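# Stack the lone carton onto the carton stack

## Task

Pick up the single carton that is not part of any stack and set it on top of a stack of cartons, aligned with the cartons underneath, then release it.

## Robot and tools

Robot: two arms, left_arm and right_arm, each ending in a parallel two-finger gripper. The names are just labels and do not tell you which side of a camera image an arm appears on.

Frame: every position and orientation lives in one scene frame. The origin sits on the table surface midway between the arm bases, +x points out across the table, +z points up, and left_arm is mounted on the +y side. Positions are in metres. Orientations are quaternions written w first (qw, qx, qy, qz). On a gripper, the fingers extend along its own +z axis and close along its own y axis. The reported end_effector_position is the spot between the finger pads, roughly 1 cm back from the tips. Reported hand positions can be a little wrong, more so when the arm is stretched far out, and motions often finish a centimetre or more off target, usually below it.

Row format (used by both motion tools): 16 plain numbers, always covering both arms even if only one moves. First left_arm: x, y, z, qw, qx, qy, qz, opening; then the same eight for right_arm. x, y, z and the quaternion are an absolute target pose for that gripper in the scene frame, not an offset. Opening runs from -1 (closed) to +1 (fully open, 0.094 m). To hold a gripper's orientation steady, repeat one fixed quaternion in every row rather than copying the slightly drifted one from the latest result. For an arm that should stay still, resend its last reported position and quaternion plus the opening it should keep.

execute_actions(actions): a list of up to 15 actions run one after another. Each action is a list of up to 15 rows; each row lasts one control step of 1/30 s, and if fewer than 15 rows are given the final row is held for the remaining steps. An empty list just returns the current state and images. Per control step the commanded pose is clipped to within 70 mm and 16 degrees of where the gripper measures, so a far target may need several actions; after an action the arm only continues to its last clipped pose. An action is rejected for both arms if any target lies more than 0.6 m from that gripper's starting position along any of its axes; if the first action is malformed or fails that test, nothing in the call runs.

move(target, speed, blocking): target is one 16-number row. Each gripper travels in a straight line toward its pose, all paths finishing together, lasting 0.5 to 10 s (cut off at 10 s). speed is the top path speed in m/s, 0.002 to 0.5, default 0.25; rotation is capped at twice that in rad/s. Openings are applied at the start. Paths ignore obstacles and the other arm, and the real gripper may lag, wander or overshoot the speed, especially near full reach. With blocking=false the call returns after 0.5 s while motion continues; use wait(0) to check, and no other motion call is accepted until a result shows the move finished (or call stop). The result adds a move: line with the ending (done, off_target, moving, held, fault) and limits (paced = pose was clipped; held = a check blocked some steps, after which the arm may lunge fast), plus each gripper's distance from its pose.

wait(seconds): 0 to 10; lets time run with each arm keeping its last command. stop(): brakes a running move; fast moves need more braking room, and fingers keep moving. zoom_image(camera, region): region is [x0, y0, x1, y1] pixels in that camera's latest image, at most 504 by 504; cameras are cam_head_left, cam_head_right, cam_high, cam_low, cam_left_wrist, cam_right_wrist, all 504x504. finished_scene(scene): give the current scene's number; it ends that scene after the robot holds its last command, cannot be undone, and reports success.

Results: a state line per arm gives gripper position and quaternion. Hand target lines show the pose the controller currently drives toward. grip_measured is the measured finger opening on the same -1..+1 scale (the last Joint positions value is the opening in metres); each gripper may be off by about 1 mm. A pose unreachable line means a clearance check altered or blocked that arm's command. HELD in step readings marks steps where an arm's command was held back. FAULT or OVER-TEMPERATURE FAULT lines mean an arm stopped. Joint torques include offsets and noise.

Gripping: to hold, command an opening below grip_measured; about 0.03 lower grips firmly, less grips lighter. In this task finger-pad force is reduced to roughly 13 to 25 N, so a carton can slip easily; grip centrally and move gently. Occasional disturbances may tug a held item or nudge loose ones.

Cautions: do not drop, knock or push anything off the table, which fails the job. Avoid fast contact; faster moves and targets set further beyond contact press harder. Keep the arms from colliding or pressing on each other. Holding loads heats motors: MOTOR HOT warns from 75 °C, at 90 °C the arm is halted for 10 s, and at 100 °C it goes limp and falls. Lower the carton gently onto the stack, square it with the ones below, open the gripper and lift away before finishing. Quicker, smoother, lower-effort motion is preferred.

Each tool is called by a JSON object that holds its "op" and its "data", one argument or row to a line.

## Session

{"op": "execute_actions", "data": {
  "actions": []
}}

Scene clock: 0.00 s.
left_arm: end_effector_position=(+0.6420, +0.1859, +0.2591) grip_measured=+1.000 end_effector_quat_wxyz=(+0.573, -0.346, +0.642, -0.373) | right_arm: end_effector_position=(+0.2241, -0.0533, +0.1494) grip_measured=+1.000 end_effector_quat_wxyz=(-0.012, +0.914, -0.302, +0.270)
Joint positions: left_arm=[-0.113  2.228  1.779  0.385 -0.041 -1.073  0.094] | right_arm=[ 1.215  1.897  1.668 -1.329  0.548 -1.234  0.094]
Joint velocities: left_arm=[-0.002 -0.007 -0.007 -0.022 -0.007 -0.007  0.   ] | right_arm=[ 0.007 -0.007 -0.017 -0.037  0.007  0.022  0.   ]
Joint torques (N m, as the arm reports them, + toward a larger angle): no reading
Motor temperatures (°C, as the motors report them): left_arm=[20 19 25 24 20 21] | right_arm=[19 26 22 19 20 21]
Hand target (left_arm): +0.641, +0.186, +0.270; +0.579, -0.342, +0.638, -0.375
Hand target (right_arm): +0.224, -0.054, +0.151; -0.012, +0.914, -0.302, +0.270
camera_calibration (this result's frames):
cam_left_wrist: T_world_to_cam=[[0.0507993, -0.493836, 0.86807, -0.164904], [-0.712953, -0.626604, -0.314747, 0.691746], [0.699369, -0.602904, -0.383913, -0.145307], [0, 0, 0, 1]] pos_world=[0.603182, 0.264409, 0.305088]
cam_right_wrist: T_world_to_cam=[[0.432648, 0.890107, 0.143268, -0.0731969], [0.349497, -0.312072, 0.883438, -0.18475], [0.831064, -0.332146, -0.446108, -0.0147232], [0, 0, 0, 1]] pos_world=[0.108474, 0.0026074, 0.167134]

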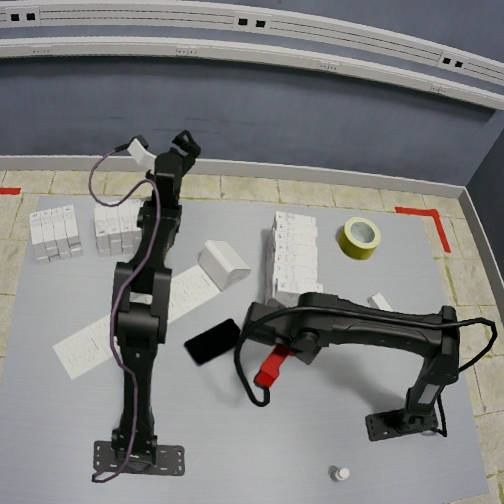

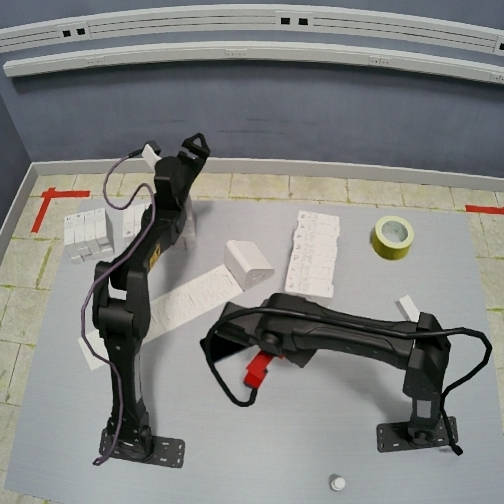

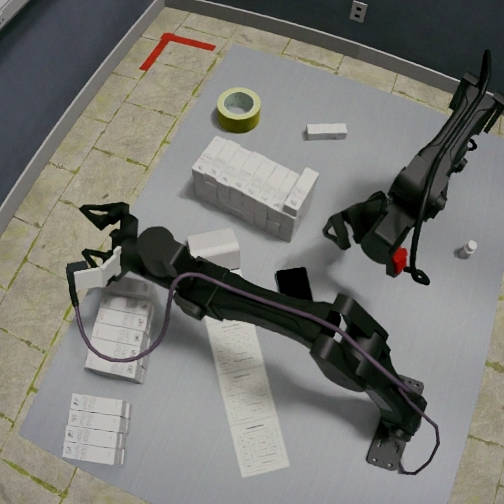

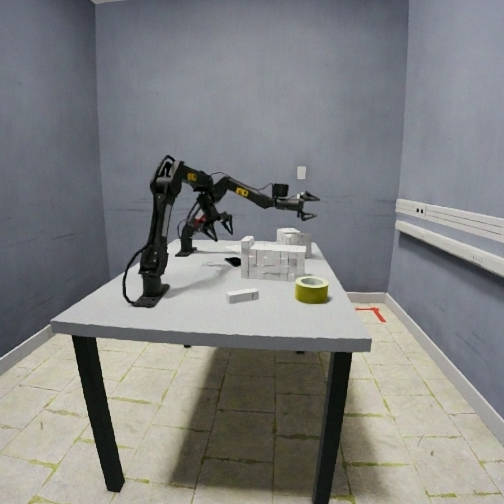

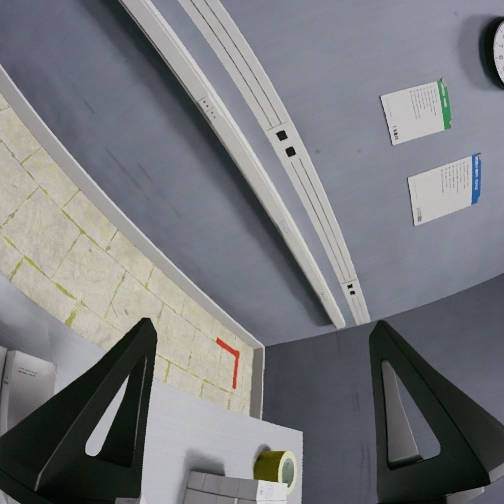

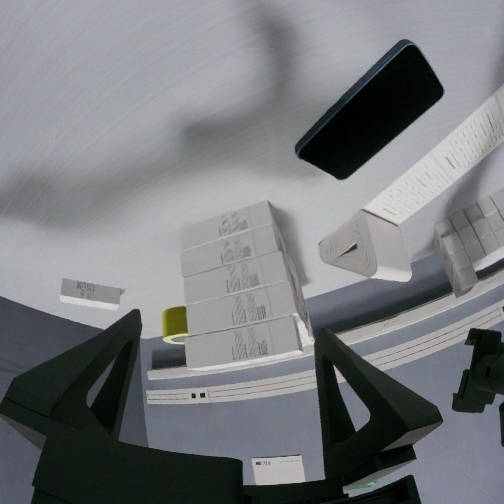

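{"op": "zoom_image", "data": {
  "camera": "cam_high",
  "region": [180, 110, 360, 250]
}}

{"op": "zoom_image", "data": {
  "camera": "cam_head_right",
  "region": [270, 200, 440, 330]
}}

{"op": "zoom_image", "data": {
  "camera": "cam_low",
  "region": [215, 220, 335, 310]
}}

Region (180, 110, 360, 250) of cam_high's 504x504 image, scaled by 2.800, with more detail than that image has.

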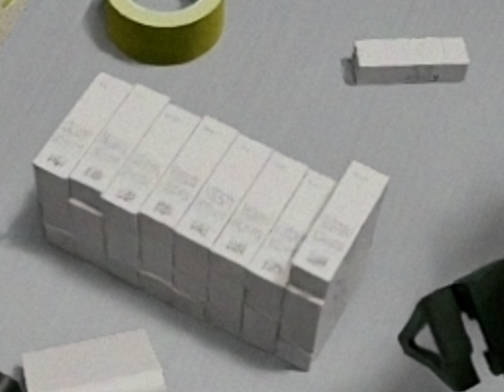

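Region (270, 200, 440, 330) of cam_head_right's 504x504 image, scaled by 2.965, with more detail than that image has; it fills the top 385 rows of this view, and the rest is white.

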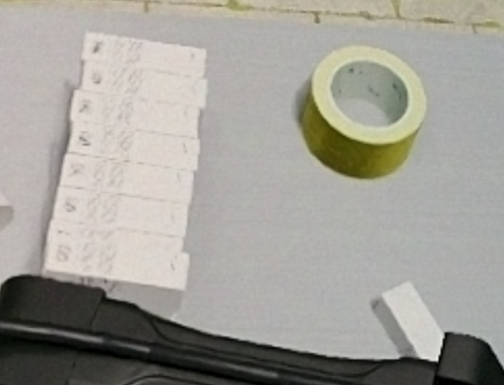

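Region (215, 220, 335, 310) of cam_low's 504x504 image, scaled by 4.200, with more detail than that image has; it fills the top 378 rows of this view, and the rest is white.

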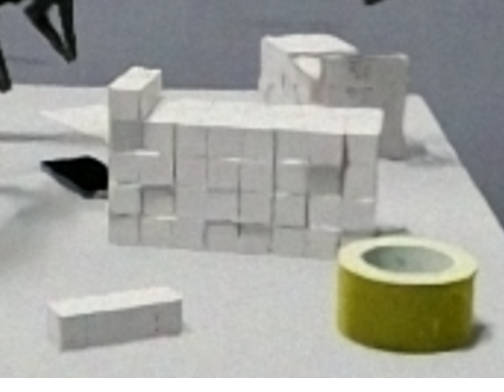

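{"op": "move", "data": {
  "target": [0.642,0.1859,0.2591,0.573,-0.346,0.642,-0.373,1, 0.225,-0.25,0.15,0,-0.60,0.80,0,0.4],
  "speed": 0.35
}}

{"op": "move", "data": {
  "target": [0.642,0.1859,0.2591,0.573,-0.346,0.642,-0.373,1, 0.322,-0.369,0.075,0.0851,-0.2152,0.9723,0.0188,0.4],
  "speed": 0.35
}}

Scene clock: 82.00 s.
left_arm: end_effector_position=(+0.6420, +0.1859, +0.2591) grip_measured=+1.000 end_effector_quat_wxyz=(+0.573, -0.346, +0.642, -0.373) | right_arm: end_effector_position=(+0.2315, -0.2475, +0.1505) grip_measured=+0.403 end_effector_quat_wxyz=(-0.007, -0.603, +0.798, -0.001)
Joint positions: left_arm=[-0.113  2.228  1.779  0.385 -0.041 -1.073  0.094] | right_arm=[ 0.489  1.446  1.278 -1.417  0.003 -0.747  0.066]
Joint velocities: left_arm=[-0.002  0.002 -0.032 -0.081 -0.037 -0.007  0.   ] | right_arm=[-0.012 -0.012  0.002 -0.007 -0.095  0.051 -0.   ]
Joint torques (N m, as the arm reports them, + toward a larger angle): left_arm=[  0.03 -15.02   7.38   2.32   0.    -0.04] | right_arm=[-0.37 -5.77  5.02  0.36 -0.19  0.  ]
Motor temperatures (°C, as the motors report them): left_arm=[20 37 29 29 20 21] | right_arm=[19 32 24 19 20 21]
Hand target (left_arm): +0.642, +0.186, +0.259; +0.573, -0.346, +0.642, -0.373
Hand target (right_arm): +0.224, -0.249, +0.151; -0.011, -0.599, +0.801, +0.009
Off the commanded pose (left_arm): 0.000 m, 0 deg.
Off the commanded pose (right_arm): 0.007 m, 1 deg.
move: done
camera_calibration (this result's frames):
cam_left_wrist: T_world_to_cam=[[0.0507993, -0.493836, 0.86807, -0.164904], [-0.712953, -0.626604, -0.314747, 0.691746], [0.699369, -0.602904, -0.383913, -0.145307], [0, 0, 0, 1]] pos_world=[0.603182, 0.264409, 0.305088]
cam_right_wrist: T_world_to_cam=[[0.98995, -0.139606, 0.0225744, -0.269375], [-0.129305, -0.828897, 0.544252, -0.214902], [-0.0572691, -0.541701, -0.838618, 0.127892], [0, 0, 0, 1]] pos_world=[0.246204, -0.146459, 0.230294]

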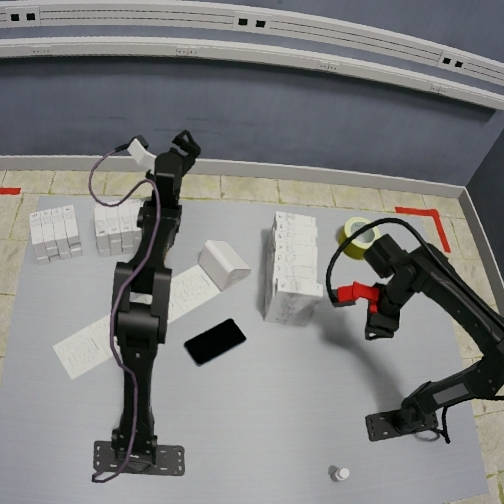

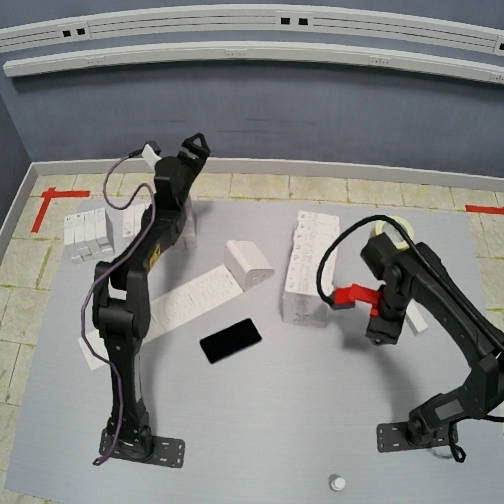

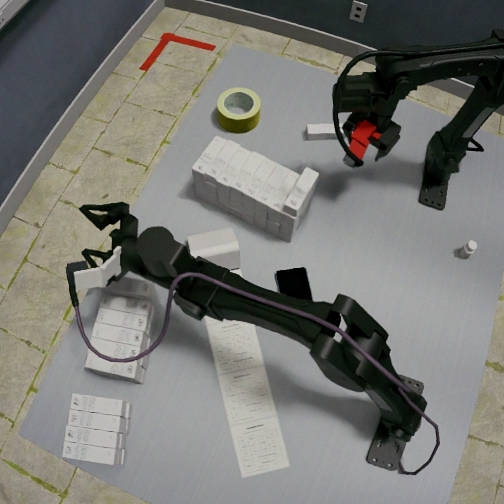

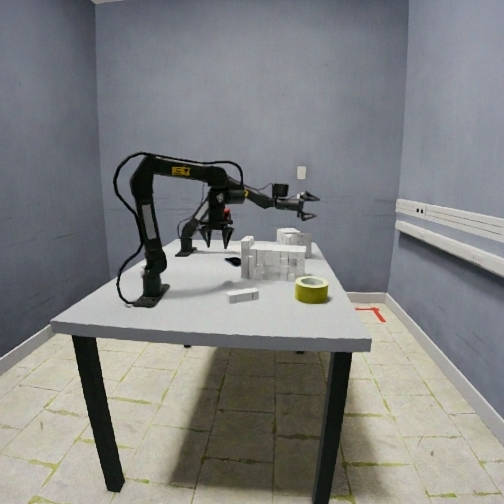

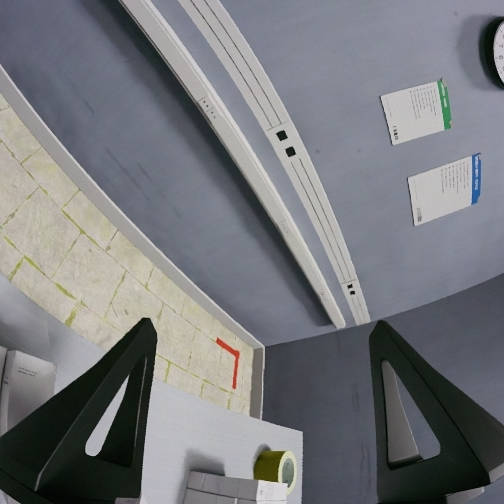

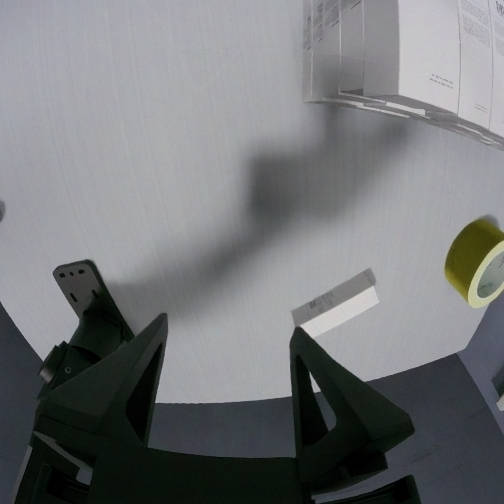

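Scene clock: 83.87 s.
left_arm: end_effector_position=(+0.6420, +0.1859, +0.2591) grip_measured=+1.000 end_effector_quat_wxyz=(+0.573, -0.346, +0.642, -0.373) | right_arm: end_effector_position=(+0.3212, -0.3668, +0.0787) grip_measured=+0.403 end_effector_quat_wxyz=(+0.083, -0.218, +0.972, +0.021)
Joint positions: left_arm=[-0.113  2.228  1.779  0.385 -0.041 -1.073  0.094] | right_arm=[-0.103  1.524  1.049 -0.946 -0.085 -0.479  0.066]
Joint velocities: left_arm=[ 0.002  0.007  0.032 -0.066 -0.037  0.066  0.   ] | right_arm=[-0.022  0.002  0.007  0.022  0.037 -0.007 -0.001]
Joint torques (N m, as the arm reports them, + toward a larger angle): left_arm=[  0.04 -15.02   7.37   2.33   0.01  -0.04] | right_arm=[-0.17 -4.74  5.34  0.93 -0.24  0.02]
Motor temperatures (°C, as the motors report them): left_arm=[20 37 29 29 20 21] | right_arm=[19 32 24 19 20 21]
Hand target (left_arm): +0.642, +0.186, +0.259; +0.573, -0.346, +0.642, -0.373
Hand target (right_arm): +0.320, -0.365, +0.073; +0.081, -0.213, +0.973, +0.031
Off the commanded pose (left_arm): 0.000 m, 0 deg.
Off the commanded pose (right_arm): 0.004 m, 0 deg.
move: done
camera_calibration (this result's frames):
cam_left_wrist: T_world_to_cam=[[0.0507993, -0.493836, 0.86807, -0.164904], [-0.712953, -0.626604, -0.314747, 0.691746], [0.699369, -0.602904, -0.383913, -0.145307], [0, 0, 0, 1]] pos_world=[0.603182, 0.264409, 0.305088]
cam_right_wrist: T_world_to_cam=[[0.53964, -0.840474, 0.0489044, -0.487788], [-0.78761, -0.48347, 0.382004, 0.0877692], [-0.297421, -0.244662, -0.922866, 0.200934], [0, 0, 0, 1]] pos_world=[0.39212, -0.318378, 0.175762]

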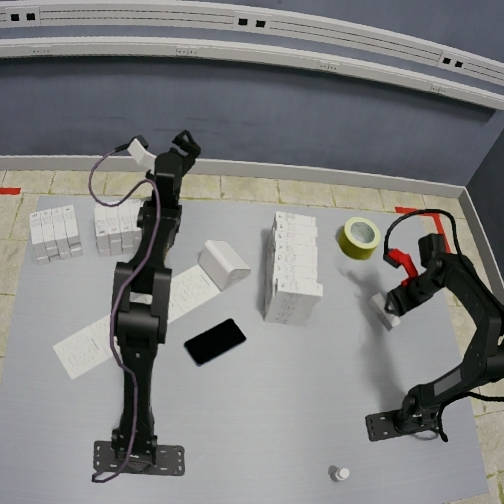

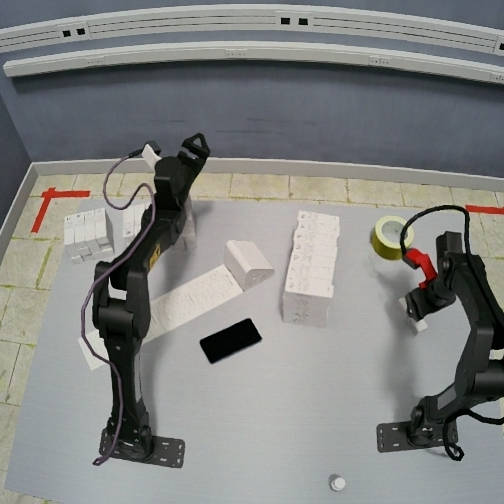

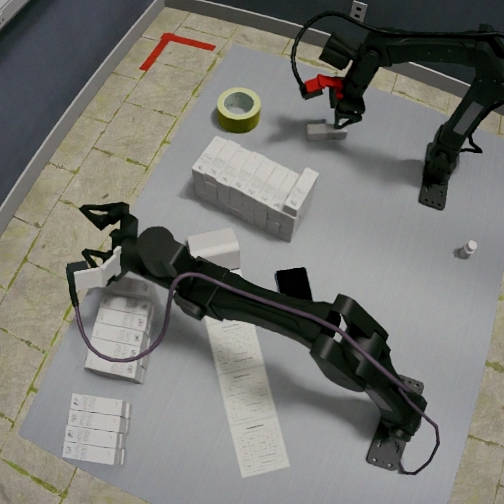

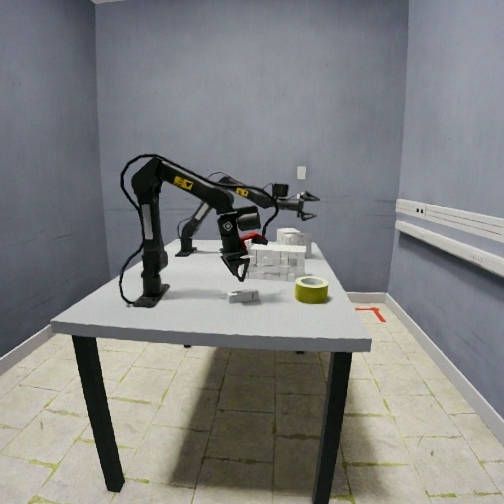

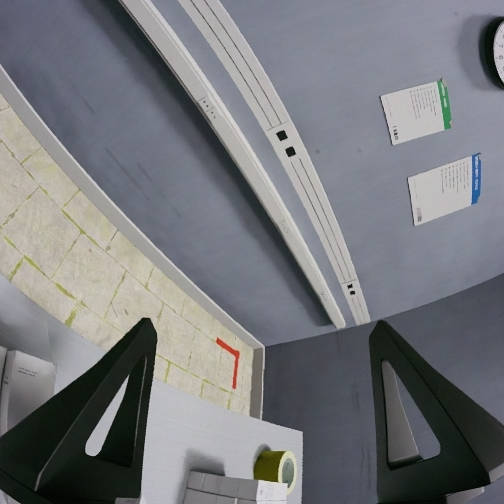

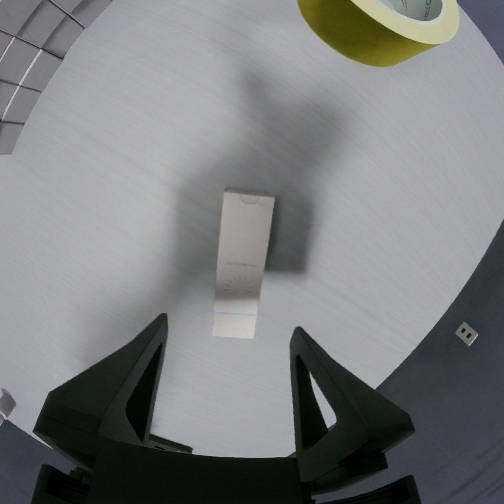

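{"op": "zoom_image", "data": {
  "camera": "cam_right_wrist",
  "region": [160, 180, 328, 348]
}}

Region (160, 180, 328, 348) of cam_right_wrist's 504x504 image, scaled by 3.000, with more detail than that image has.

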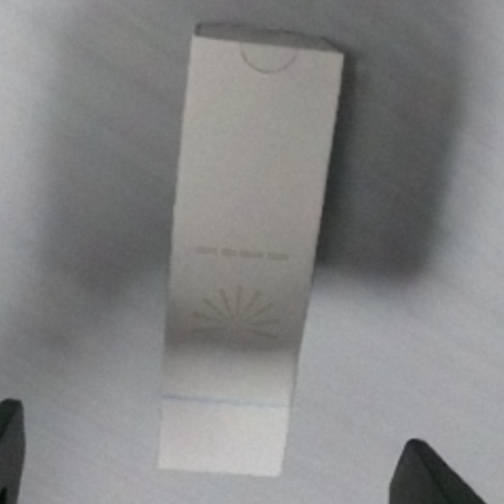

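{"op": "move", "data": {
  "target": [0.642,0.1859,0.2591,0.573,-0.346,0.642,-0.373,1, 0.326,-0.371,0.010,0.085,-0.224,0.9706,0.0196,0.2],
  "speed": 0.1
}}

{"op": "zoom_image", "data": {
  "camera": "cam_low",
  "region": [210, 250, 280, 310]
}}

Scene clock: 102.70 s.
left_arm: end_effector_position=(+0.6420, +0.1859, +0.2591) grip_measured=+1.000 end_effector_quat_wxyz=(+0.573, -0.346, +0.642, -0.373) | right_arm: end_effector_position=(+0.3263, -0.3687, +0.0151) grip_measured=+0.203 end_effector_quat_wxyz=(+0.089, -0.225, +0.970, +0.019)
Joint positions: left_arm=[-0.113  2.228  1.779  0.385 -0.041 -1.073  0.094] | right_arm=[-0.109  1.628  0.881 -0.663 -0.086 -0.499  0.057]
Joint velocities: left_arm=[-0.002 -0.002  0.012  0.022 -0.037 -0.051  0.   ] | right_arm=[ 0.017 -0.007 -0.002  0.022  0.007  0.066  0.002]
Joint torques (N m, as the arm reports them, + toward a larger angle): left_arm=[  0.03 -15.03   7.37   2.33   0.01  -0.04] | right_arm=[-0.4  -5.17  5.18  1.02 -0.03 -0.07]
Motor temperatures (°C, as the motors report them): left_arm=[20 37 29 30 20 21] | right_arm=[19 29 24 20 20 21]
Hand target (left_arm): +0.642, +0.186, +0.259; +0.573, -0.346, +0.642, -0.373
Hand target (right_arm): +0.324, -0.371, +0.010; +0.085, -0.224, +0.971, +0.020
Off the commanded pose (left_arm): 0.000 m, 0 deg.
Off the commanded pose (right_arm): 0.006 m, 0 deg.
move: done
camera_calibration (this result's frames):
cam_left_wrist: T_world_to_cam=[[0.0507993, -0.493836, 0.86807, -0.164904], [-0.712953, -0.626604, -0.314747, 0.691746], [0.699369, -0.602904, -0.383913, -0.145307], [0, 0, 0, 1]] pos_world=[0.603182, 0.264409, 0.305088]
cam_right_wrist: T_world_to_cam=[[0.55098, -0.832522, 0.0576843, -0.489929], [-0.784994, -0.493585, 0.374378, 0.110702], [-0.283206, -0.251557, -0.92548, 0.136175], [0, 0, 0, 1]] pos_world=[0.395408, -0.31898, 0.112844]

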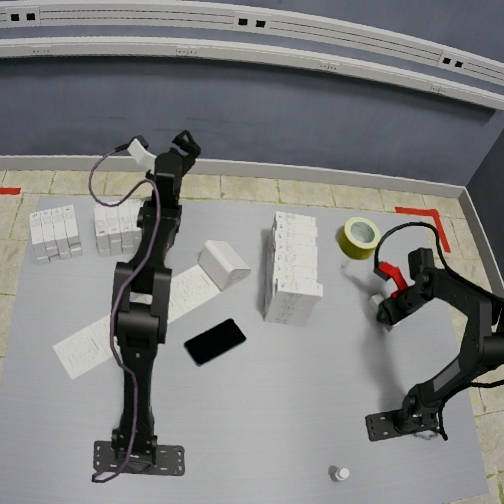

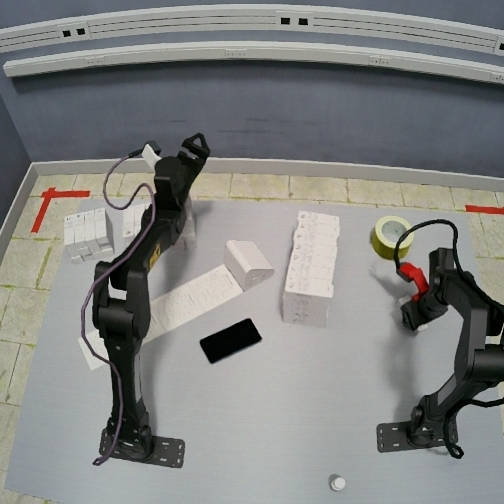

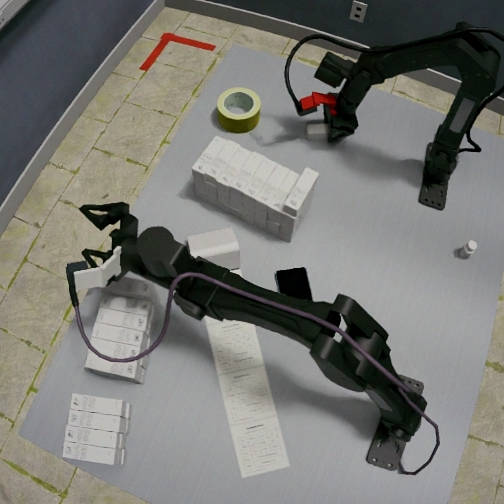

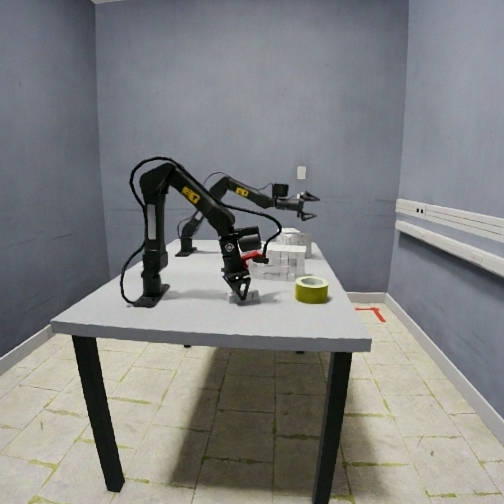

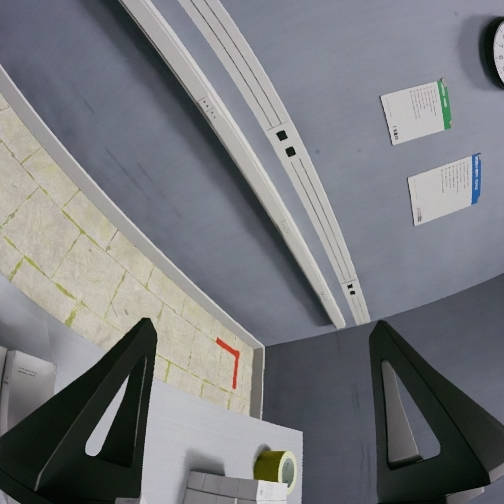

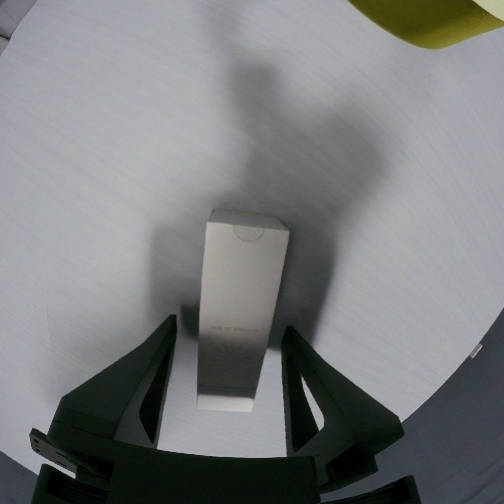

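Region (210, 250, 280, 310) of cam_low's 504x504 image, scaled by 7.200, with more detail than that image has; it fills the top 432 rows of this view, and the rest is white.

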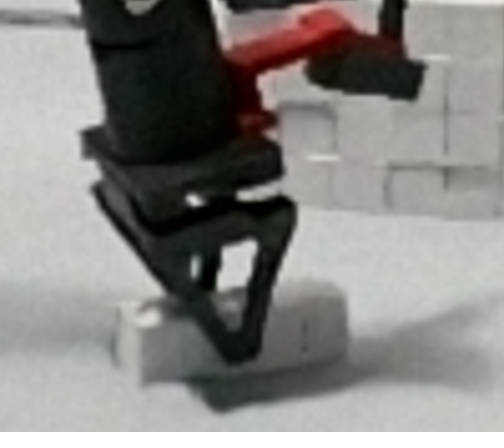

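Well positioned. Close.

{"op": "execute_actions", "data": {
  "actions": [
    [[0.642,0.1859,0.2591,0.573,-0.346,0.642,-0.373,1, 0.326,-0.370,0.012,0.085,-0.224,0.9706,0.0196,0.0],[0.642,0.1859,0.2591,0.573,-0.346,0.642,-0.373,1, 0.326,-0.370,0.012,0.085,-0.224,0.9706,0.0196,-0.15],[0.642,0.1859,0.2591,0.573,-0.346,0.642,-0.373,1, 0.326,-0.370,0.012,0.085,-0.224,0.9706,0.0196,-0.29]],
    [[0.642,0.1859,0.2591,0.573,-0.346,0.642,-0.373,1, 0.326,-0.370,0.012,0.085,-0.224,0.9706,0.0196,-0.33],[0.642,0.1859,0.2591,0.573,-0.346,0.642,-0.373,1, 0.326,-0.370,0.012,0.085,-0.224,0.9706,0.0196,-0.37],[0.642,0.1859,0.2591,0.573,-0.346,0.642,-0.373,1, 0.326,-0.370,0.012,0.085,-0.224,0.9706,0.0196,-0.40],[0.642,0.1859,0.2591,0.573,-0.346,0.642,-0.373,1, 0.326,-0.370,0.012,0.085,-0.224,0.9706,0.0196,-0.43],[0.642,0.1859,0.2591,0.573,-0.346,0.642,-0.373,1, 0.326,-0.370,0.012,0.085,-0.224,0.9706,0.0196,-0.46]]
  ]
}}

Scene clock: 109.87 s.
left_arm: end_effector_position=(+0.6420, +0.1859, +0.2591) grip_measured=+1.000 end_effector_quat_wxyz=(+0.573, -0.346, +0.642, -0.373) | right_arm: end_effector_position=(+0.3267, -0.3687, +0.0152) grip_measured=-0.341 end_effector_quat_wxyz=(+0.089, -0.225, +0.970, +0.019)
Joint positions: left_arm=[-0.113  2.228  1.779  0.385 -0.041 -1.073  0.094] | right_arm=[-0.109  1.628  0.881 -0.662 -0.086 -0.499  0.031]
Joint velocities: left_arm=[ 0.017 -0.007 -0.017 -0.022  0.051 -0.022  0.   ] | right_arm=[-0.002  0.007  0.012 -0.022 -0.051  0.066  0.001]
Joint torques (N m, as the arm reports them, + toward a larger angle): left_arm=[  0.03 -15.04   7.4    2.32   0.    -0.04] | right_arm=[-0.23 -5.08  5.95  0.94 -0.06 -0.04]
Motor temperatures (°C, as the motors report them): left_arm=[20 37 29 30 20 21] | right_arm=[19 29 24 20 20 21]
Hand target (left_arm): +0.642, +0.186, +0.259; +0.573, -0.346, +0.642, -0.373
Hand target (right_arm): +0.326, -0.370, +0.012; +0.085, -0.224, +0.971, +0.020
Off the commanded pose (left_arm): 0.000 m, 0 deg.
Off the commanded pose (right_arm): 0.003 m, 1 deg.
Step readings (end_effector_position; steps 1 to 15: 1st action; 16 to 30: 2nd action):
0: left_arm (+0.6420, +0.1859, +0.2591) | right_arm (+0.3267, -0.3687, +0.0152)
1: left_arm (+0.6420, +0.1859, +0.2591) | right_arm (+0.3267, -0.3687, +0.0152)
2: left_arm (+0.6420, +0.1859, +0.2591) | right_arm (+0.3267, -0.3687, +0.0152)
4: left_arm (+0.6420, +0.1859, +0.2591) | right_arm (+0.3267, -0.3687, +0.0152)
8: left_arm (+0.6420, +0.1859, +0.2591) | right_arm (+0.3267, -0.3687, +0.0152)
15: left_arm (+0.6420, +0.1859, +0.2591) | right_arm (+0.3267, -0.3687, +0.0152)
16: left_arm (+0.6420, +0.1859, +0.2591) | right_arm (+0.3267, -0.3687, +0.0152)
17: left_arm (+0.6420, +0.1859, +0.2591) | right_arm (+0.3267, -0.3687, +0.0152)
19: left_arm (+0.6420, +0.1859, +0.2591) | right_arm (+0.3267, -0.3687, +0.0152)
23: left_arm (+0.6420, +0.1859, +0.2591) | right_arm (+0.3267, -0.3687, +0.0152)
30: end_effector_position above
camera_calibration (this result's frames):
cam_left_wrist: T_world_to_cam=[[0.0507993, -0.493836, 0.86807, -0.164904], [-0.712953, -0.626604, -0.314747, 0.691746], [0.699369, -0.602904, -0.383913, -0.145307], [0, 0, 0, 1]] pos_world=[0.603182, 0.264409, 0.305088]
cam_right_wrist: T_world_to_cam=[[0.550892, -0.832518, 0.0585876, -0.490137], [-0.785564, -0.493556, 0.373219, 0.111178], [-0.281795, -0.251627, -0.925892, 0.135851], [0, 0, 0, 1]] pos_world=[0.395632, -0.318991, 0.113006]

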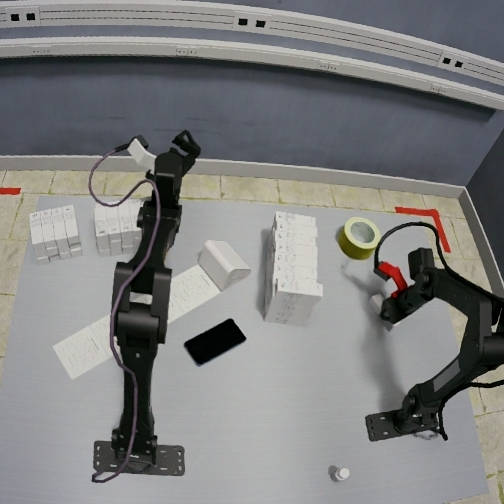

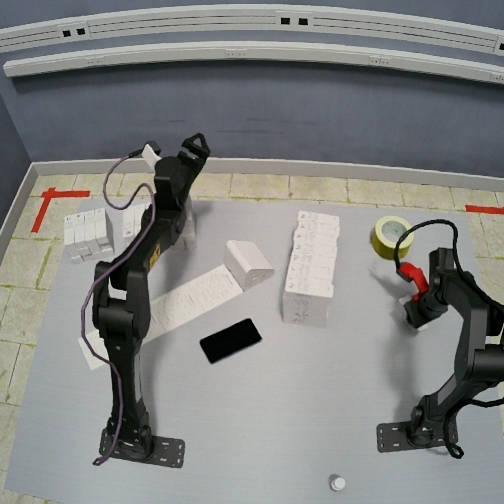

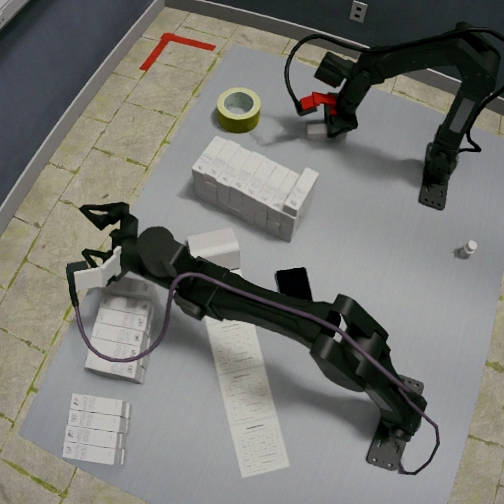

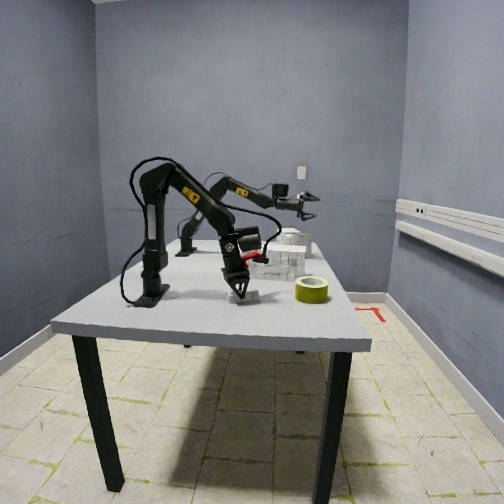

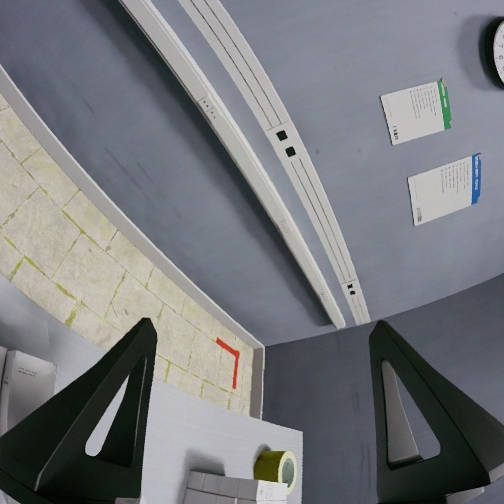

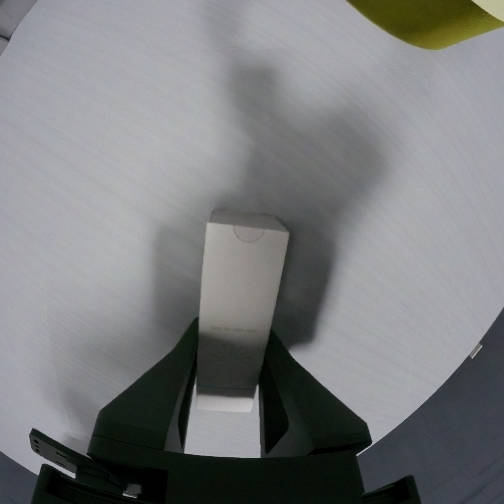

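{"op": "move", "data": {
  "target": [0.642,0.1859,0.2591,0.573,-0.346,0.642,-0.373,1, 0.367,-0.26,0.18,0.068,-0.662,0.744,0.0605,-0.46],
  "speed": 0.28
}}

{"op": "move", "data": {
  "target": [0.642,0.1859,0.2591,0.573,-0.346,0.642,-0.373,1, 0.386,-0.104,0.162,0.068,-0.662,0.744,0.0605,-0.46],
  "speed": 0.18
}}

{"op": "zoom_image", "data": {
  "camera": "cam_right_wrist",
  "region": [130, 130, 370, 370]
}}

Scene clock: 121.63 s.
left_arm: end_effector_position=(+0.6420, +0.1859, +0.2591) grip_measured=+1.000 end_effector_quat_wxyz=(+0.573, -0.346, +0.642, -0.373) | right_arm: end_effector_position=(+0.3711, -0.2662, +0.1765) grip_measured=-0.341 end_effector_quat_wxyz=(+0.063, -0.659, +0.748, +0.045)
Joint positions: left_arm=[-0.113  2.228  1.779  0.385 -0.041 -1.073  0.094] | right_arm=[ 0.166  1.843  1.802 -1.462 -0.139 -1.216  0.031]
Joint velocities: left_arm=[ 0.002 -0.007 -0.012 -0.095  0.022 -0.051  0.   ] | right_arm=[ 0.012 -0.007 -0.012 -0.066 -0.037 -0.037 -0.002]
Joint torques (N m, as the arm reports them, + toward a larger angle): left_arm=[  0.04 -15.03   7.37   2.33   0.01  -0.05] | right_arm=[ 0.39 -7.22  7.99  0.44 -0.29 -0.04]
Motor temperatures (°C, as the motors report them): left_arm=[20 37 29 30 20 21] | right_arm=[19 29 24 20 20 21]
Hand target (left_arm): +0.642, +0.186, +0.259; +0.573, -0.346, +0.642, -0.373
Hand target (right_arm): +0.370, -0.261, +0.179; +0.065, -0.663, +0.744, +0.055
Off the commanded pose (left_arm): 0.000 m, 0 deg.
Off the commanded pose (right_arm): 0.008 m, 2 deg.
move: done
camera_calibration (this result's frames):
cam_left_wrist: T_world_to_cam=[[0.0507993, -0.493836, 0.86807, -0.164904], [-0.712953, -0.626604, -0.314747, 0.691746], [0.699369, -0.602904, -0.383913, -0.145307], [0, 0, 0, 1]] pos_world=[0.603182, 0.264409, 0.305088]
cam_right_wrist: T_world_to_cam=[[0.997745, 0.00335333, 0.0670285, -0.38352], [-0.023894, -0.915558, 0.401475, -0.263513], [0.0627148, -0.402171, -0.913414, 0.153461], [0, 0, 0, 1]] pos_world=[0.366735, -0.178258, 0.271674]

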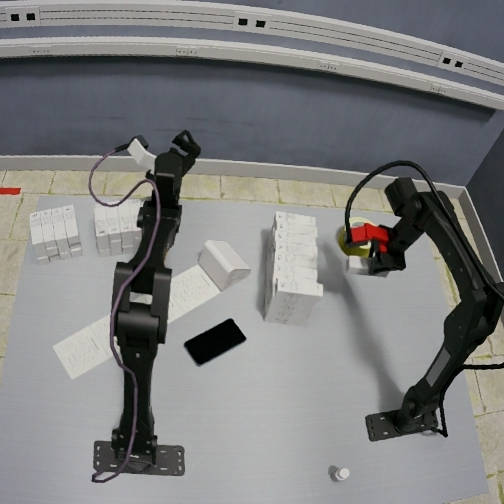

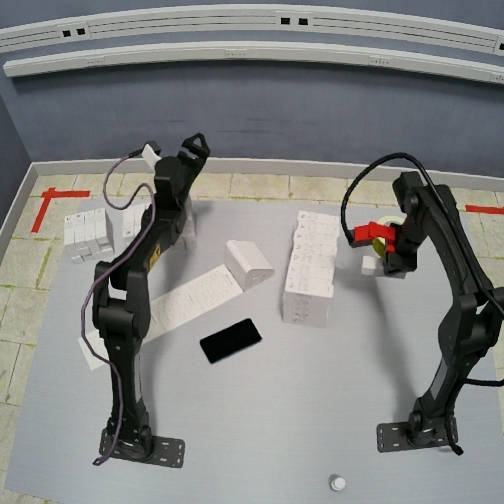

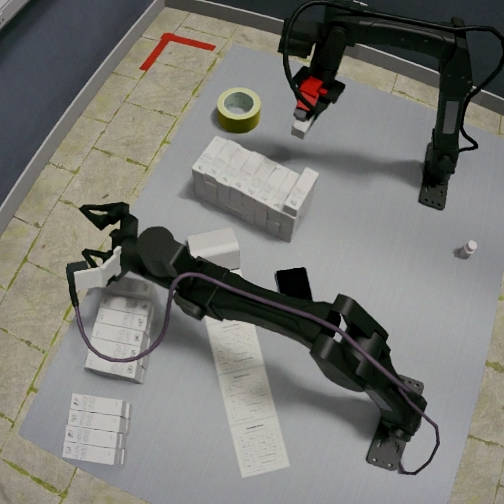

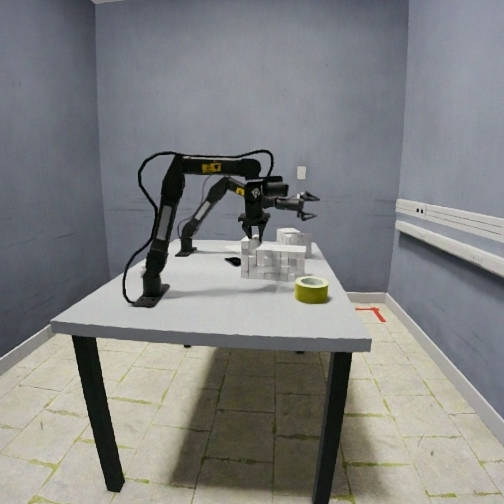

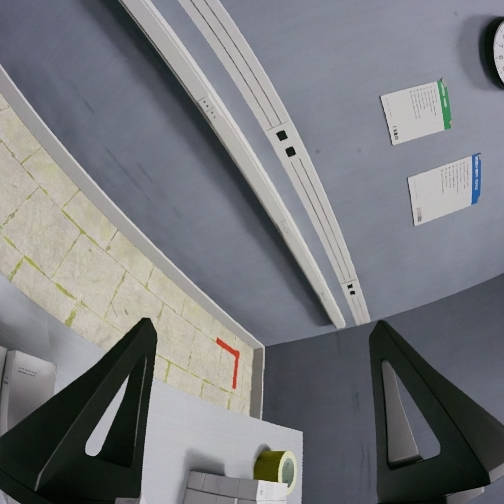

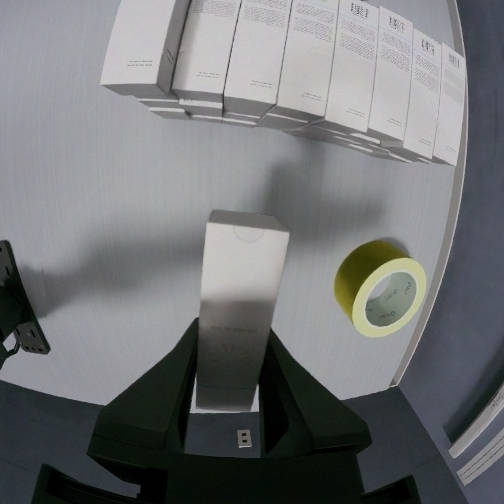

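Scene clock: 123.10 s.
left_arm: end_effector_position=(+0.6420, +0.1859, +0.2591) grip_measured=+1.000 end_effector_quat_wxyz=(+0.573, -0.346, +0.642, -0.373) | right_arm: end_effector_position=(+0.3839, -0.1042, +0.1583) grip_measured=-0.341 end_effector_quat_wxyz=(+0.069, -0.666, +0.741, +0.053)
Joint positions: left_arm=[-0.113  2.228  1.779  0.385 -0.041 -1.073  0.094] | right_arm=[ 0.535  2.166  2.191 -1.474 -0.123 -0.864  0.031]
Joint velocities: left_arm=[ 0.002  0.002 -0.027  0.022 -0.022 -0.081  0.   ] | right_arm=[ 0.022 -0.007  0.002 -0.007  0.051 -0.022 -0.002]
Joint torques (N m, as the arm reports them, + toward a larger angle): left_arm=[  0.03 -15.03   7.37   2.33   0.    -0.04] | right_arm=[-0.07 -9.9   8.03  0.61 -0.03  0.02]
Motor temperatures (°C, as the motors report them): left_arm=[20 37 29 30 20 21] | right_arm=[19 29 25 20 20 21]
Hand target (left_arm): +0.642, +0.186, +0.259; +0.573, -0.346, +0.642, -0.373
Hand target (right_arm): +0.385, -0.105, +0.161; +0.068, -0.662, +0.744, +0.054
Off the commanded pose (left_arm): 0.000 m, 0 deg.
Off the commanded pose (right_arm): 0.004 m, 1 deg.
move: done
camera_calibration (this result's frames):
cam_left_wrist: T_world_to_cam=[[0.0507993, -0.493836, 0.86807, -0.164904], [-0.712953, -0.626604, -0.314747, 0.691746], [0.699369, -0.602904, -0.383913, -0.145307], [0, 0, 0, 1]] pos_world=[0.603182, 0.264409, 0.305088]
cam_right_wrist: T_world_to_cam=[[0.997453, 0.0223096, 0.0677512, -0.393611], [-0.00536964, -0.92365, 0.3832, -0.112684], [0.0711275, -0.382588, -0.921177, 0.201216], [0, 0, 0, 1]] pos_world=[0.377692, -0.0183171, 0.255204]

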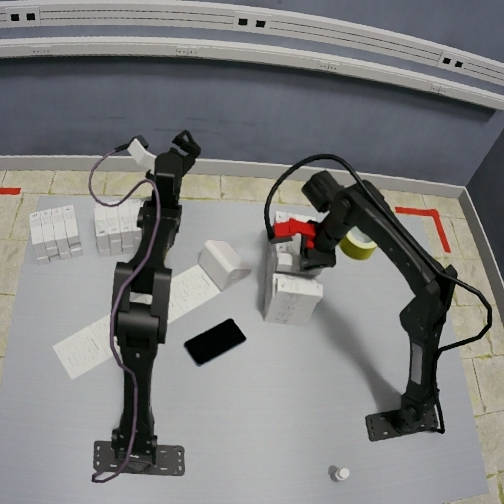

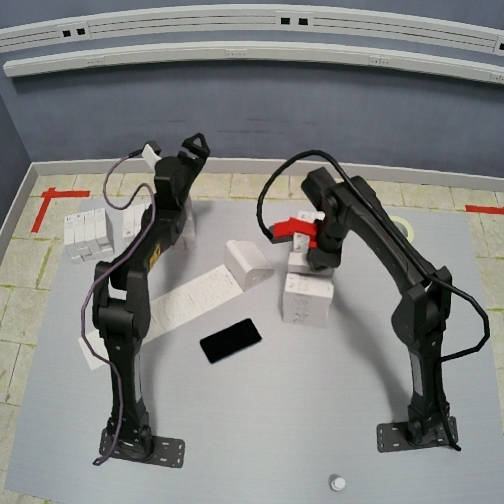

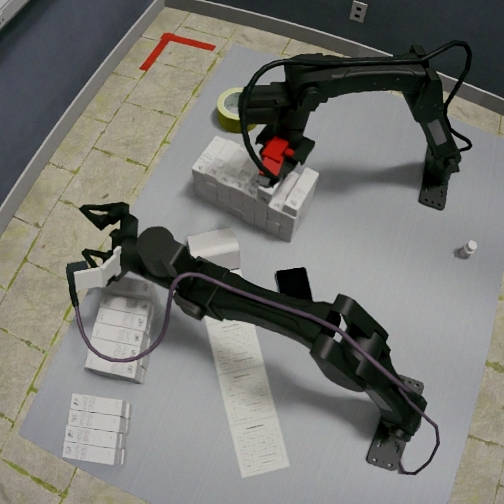

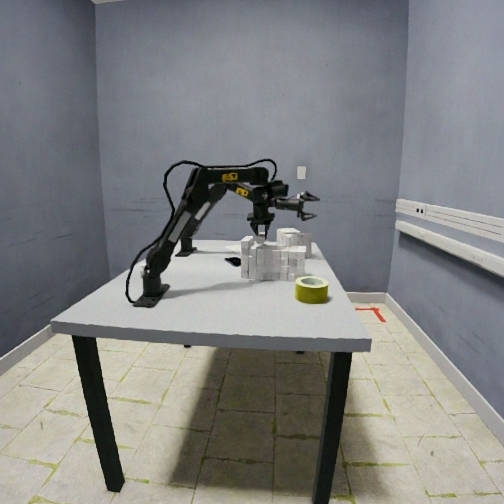

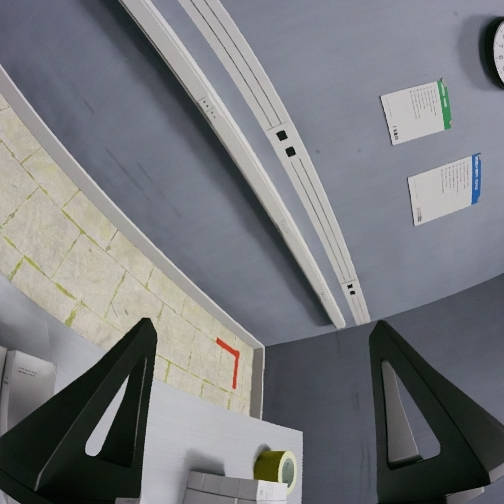

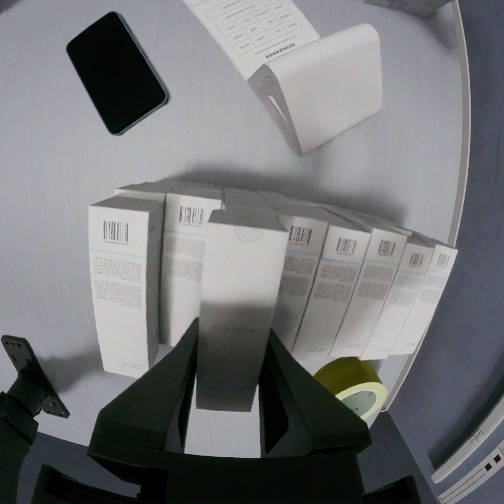

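Region (130, 130, 370, 370) of cam_right_wrist's 504x504 image, scaled by 2.100, with more detail than that image has.

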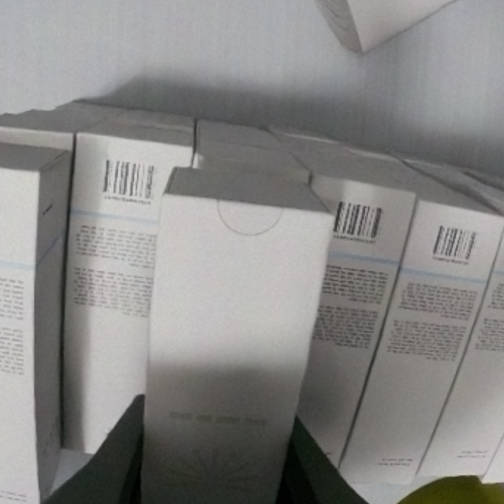

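{"op": "zoom_image", "data": {
  "camera": "cam_right_wrist",
  "region": [190, 170, 310, 260]
}}

Region (190, 170, 310, 260) of cam_right_wrist's 504x504 image, scaled by 4.200, with more detail than that image has; it fills the top 378 rows of this view, and the rest is white.

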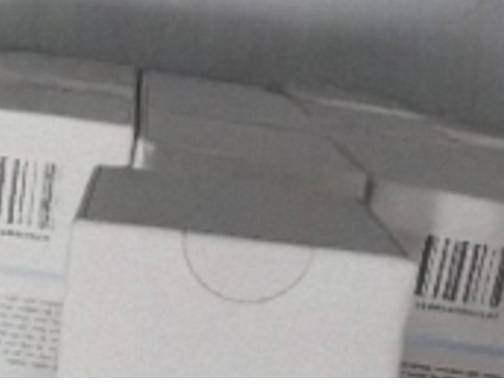

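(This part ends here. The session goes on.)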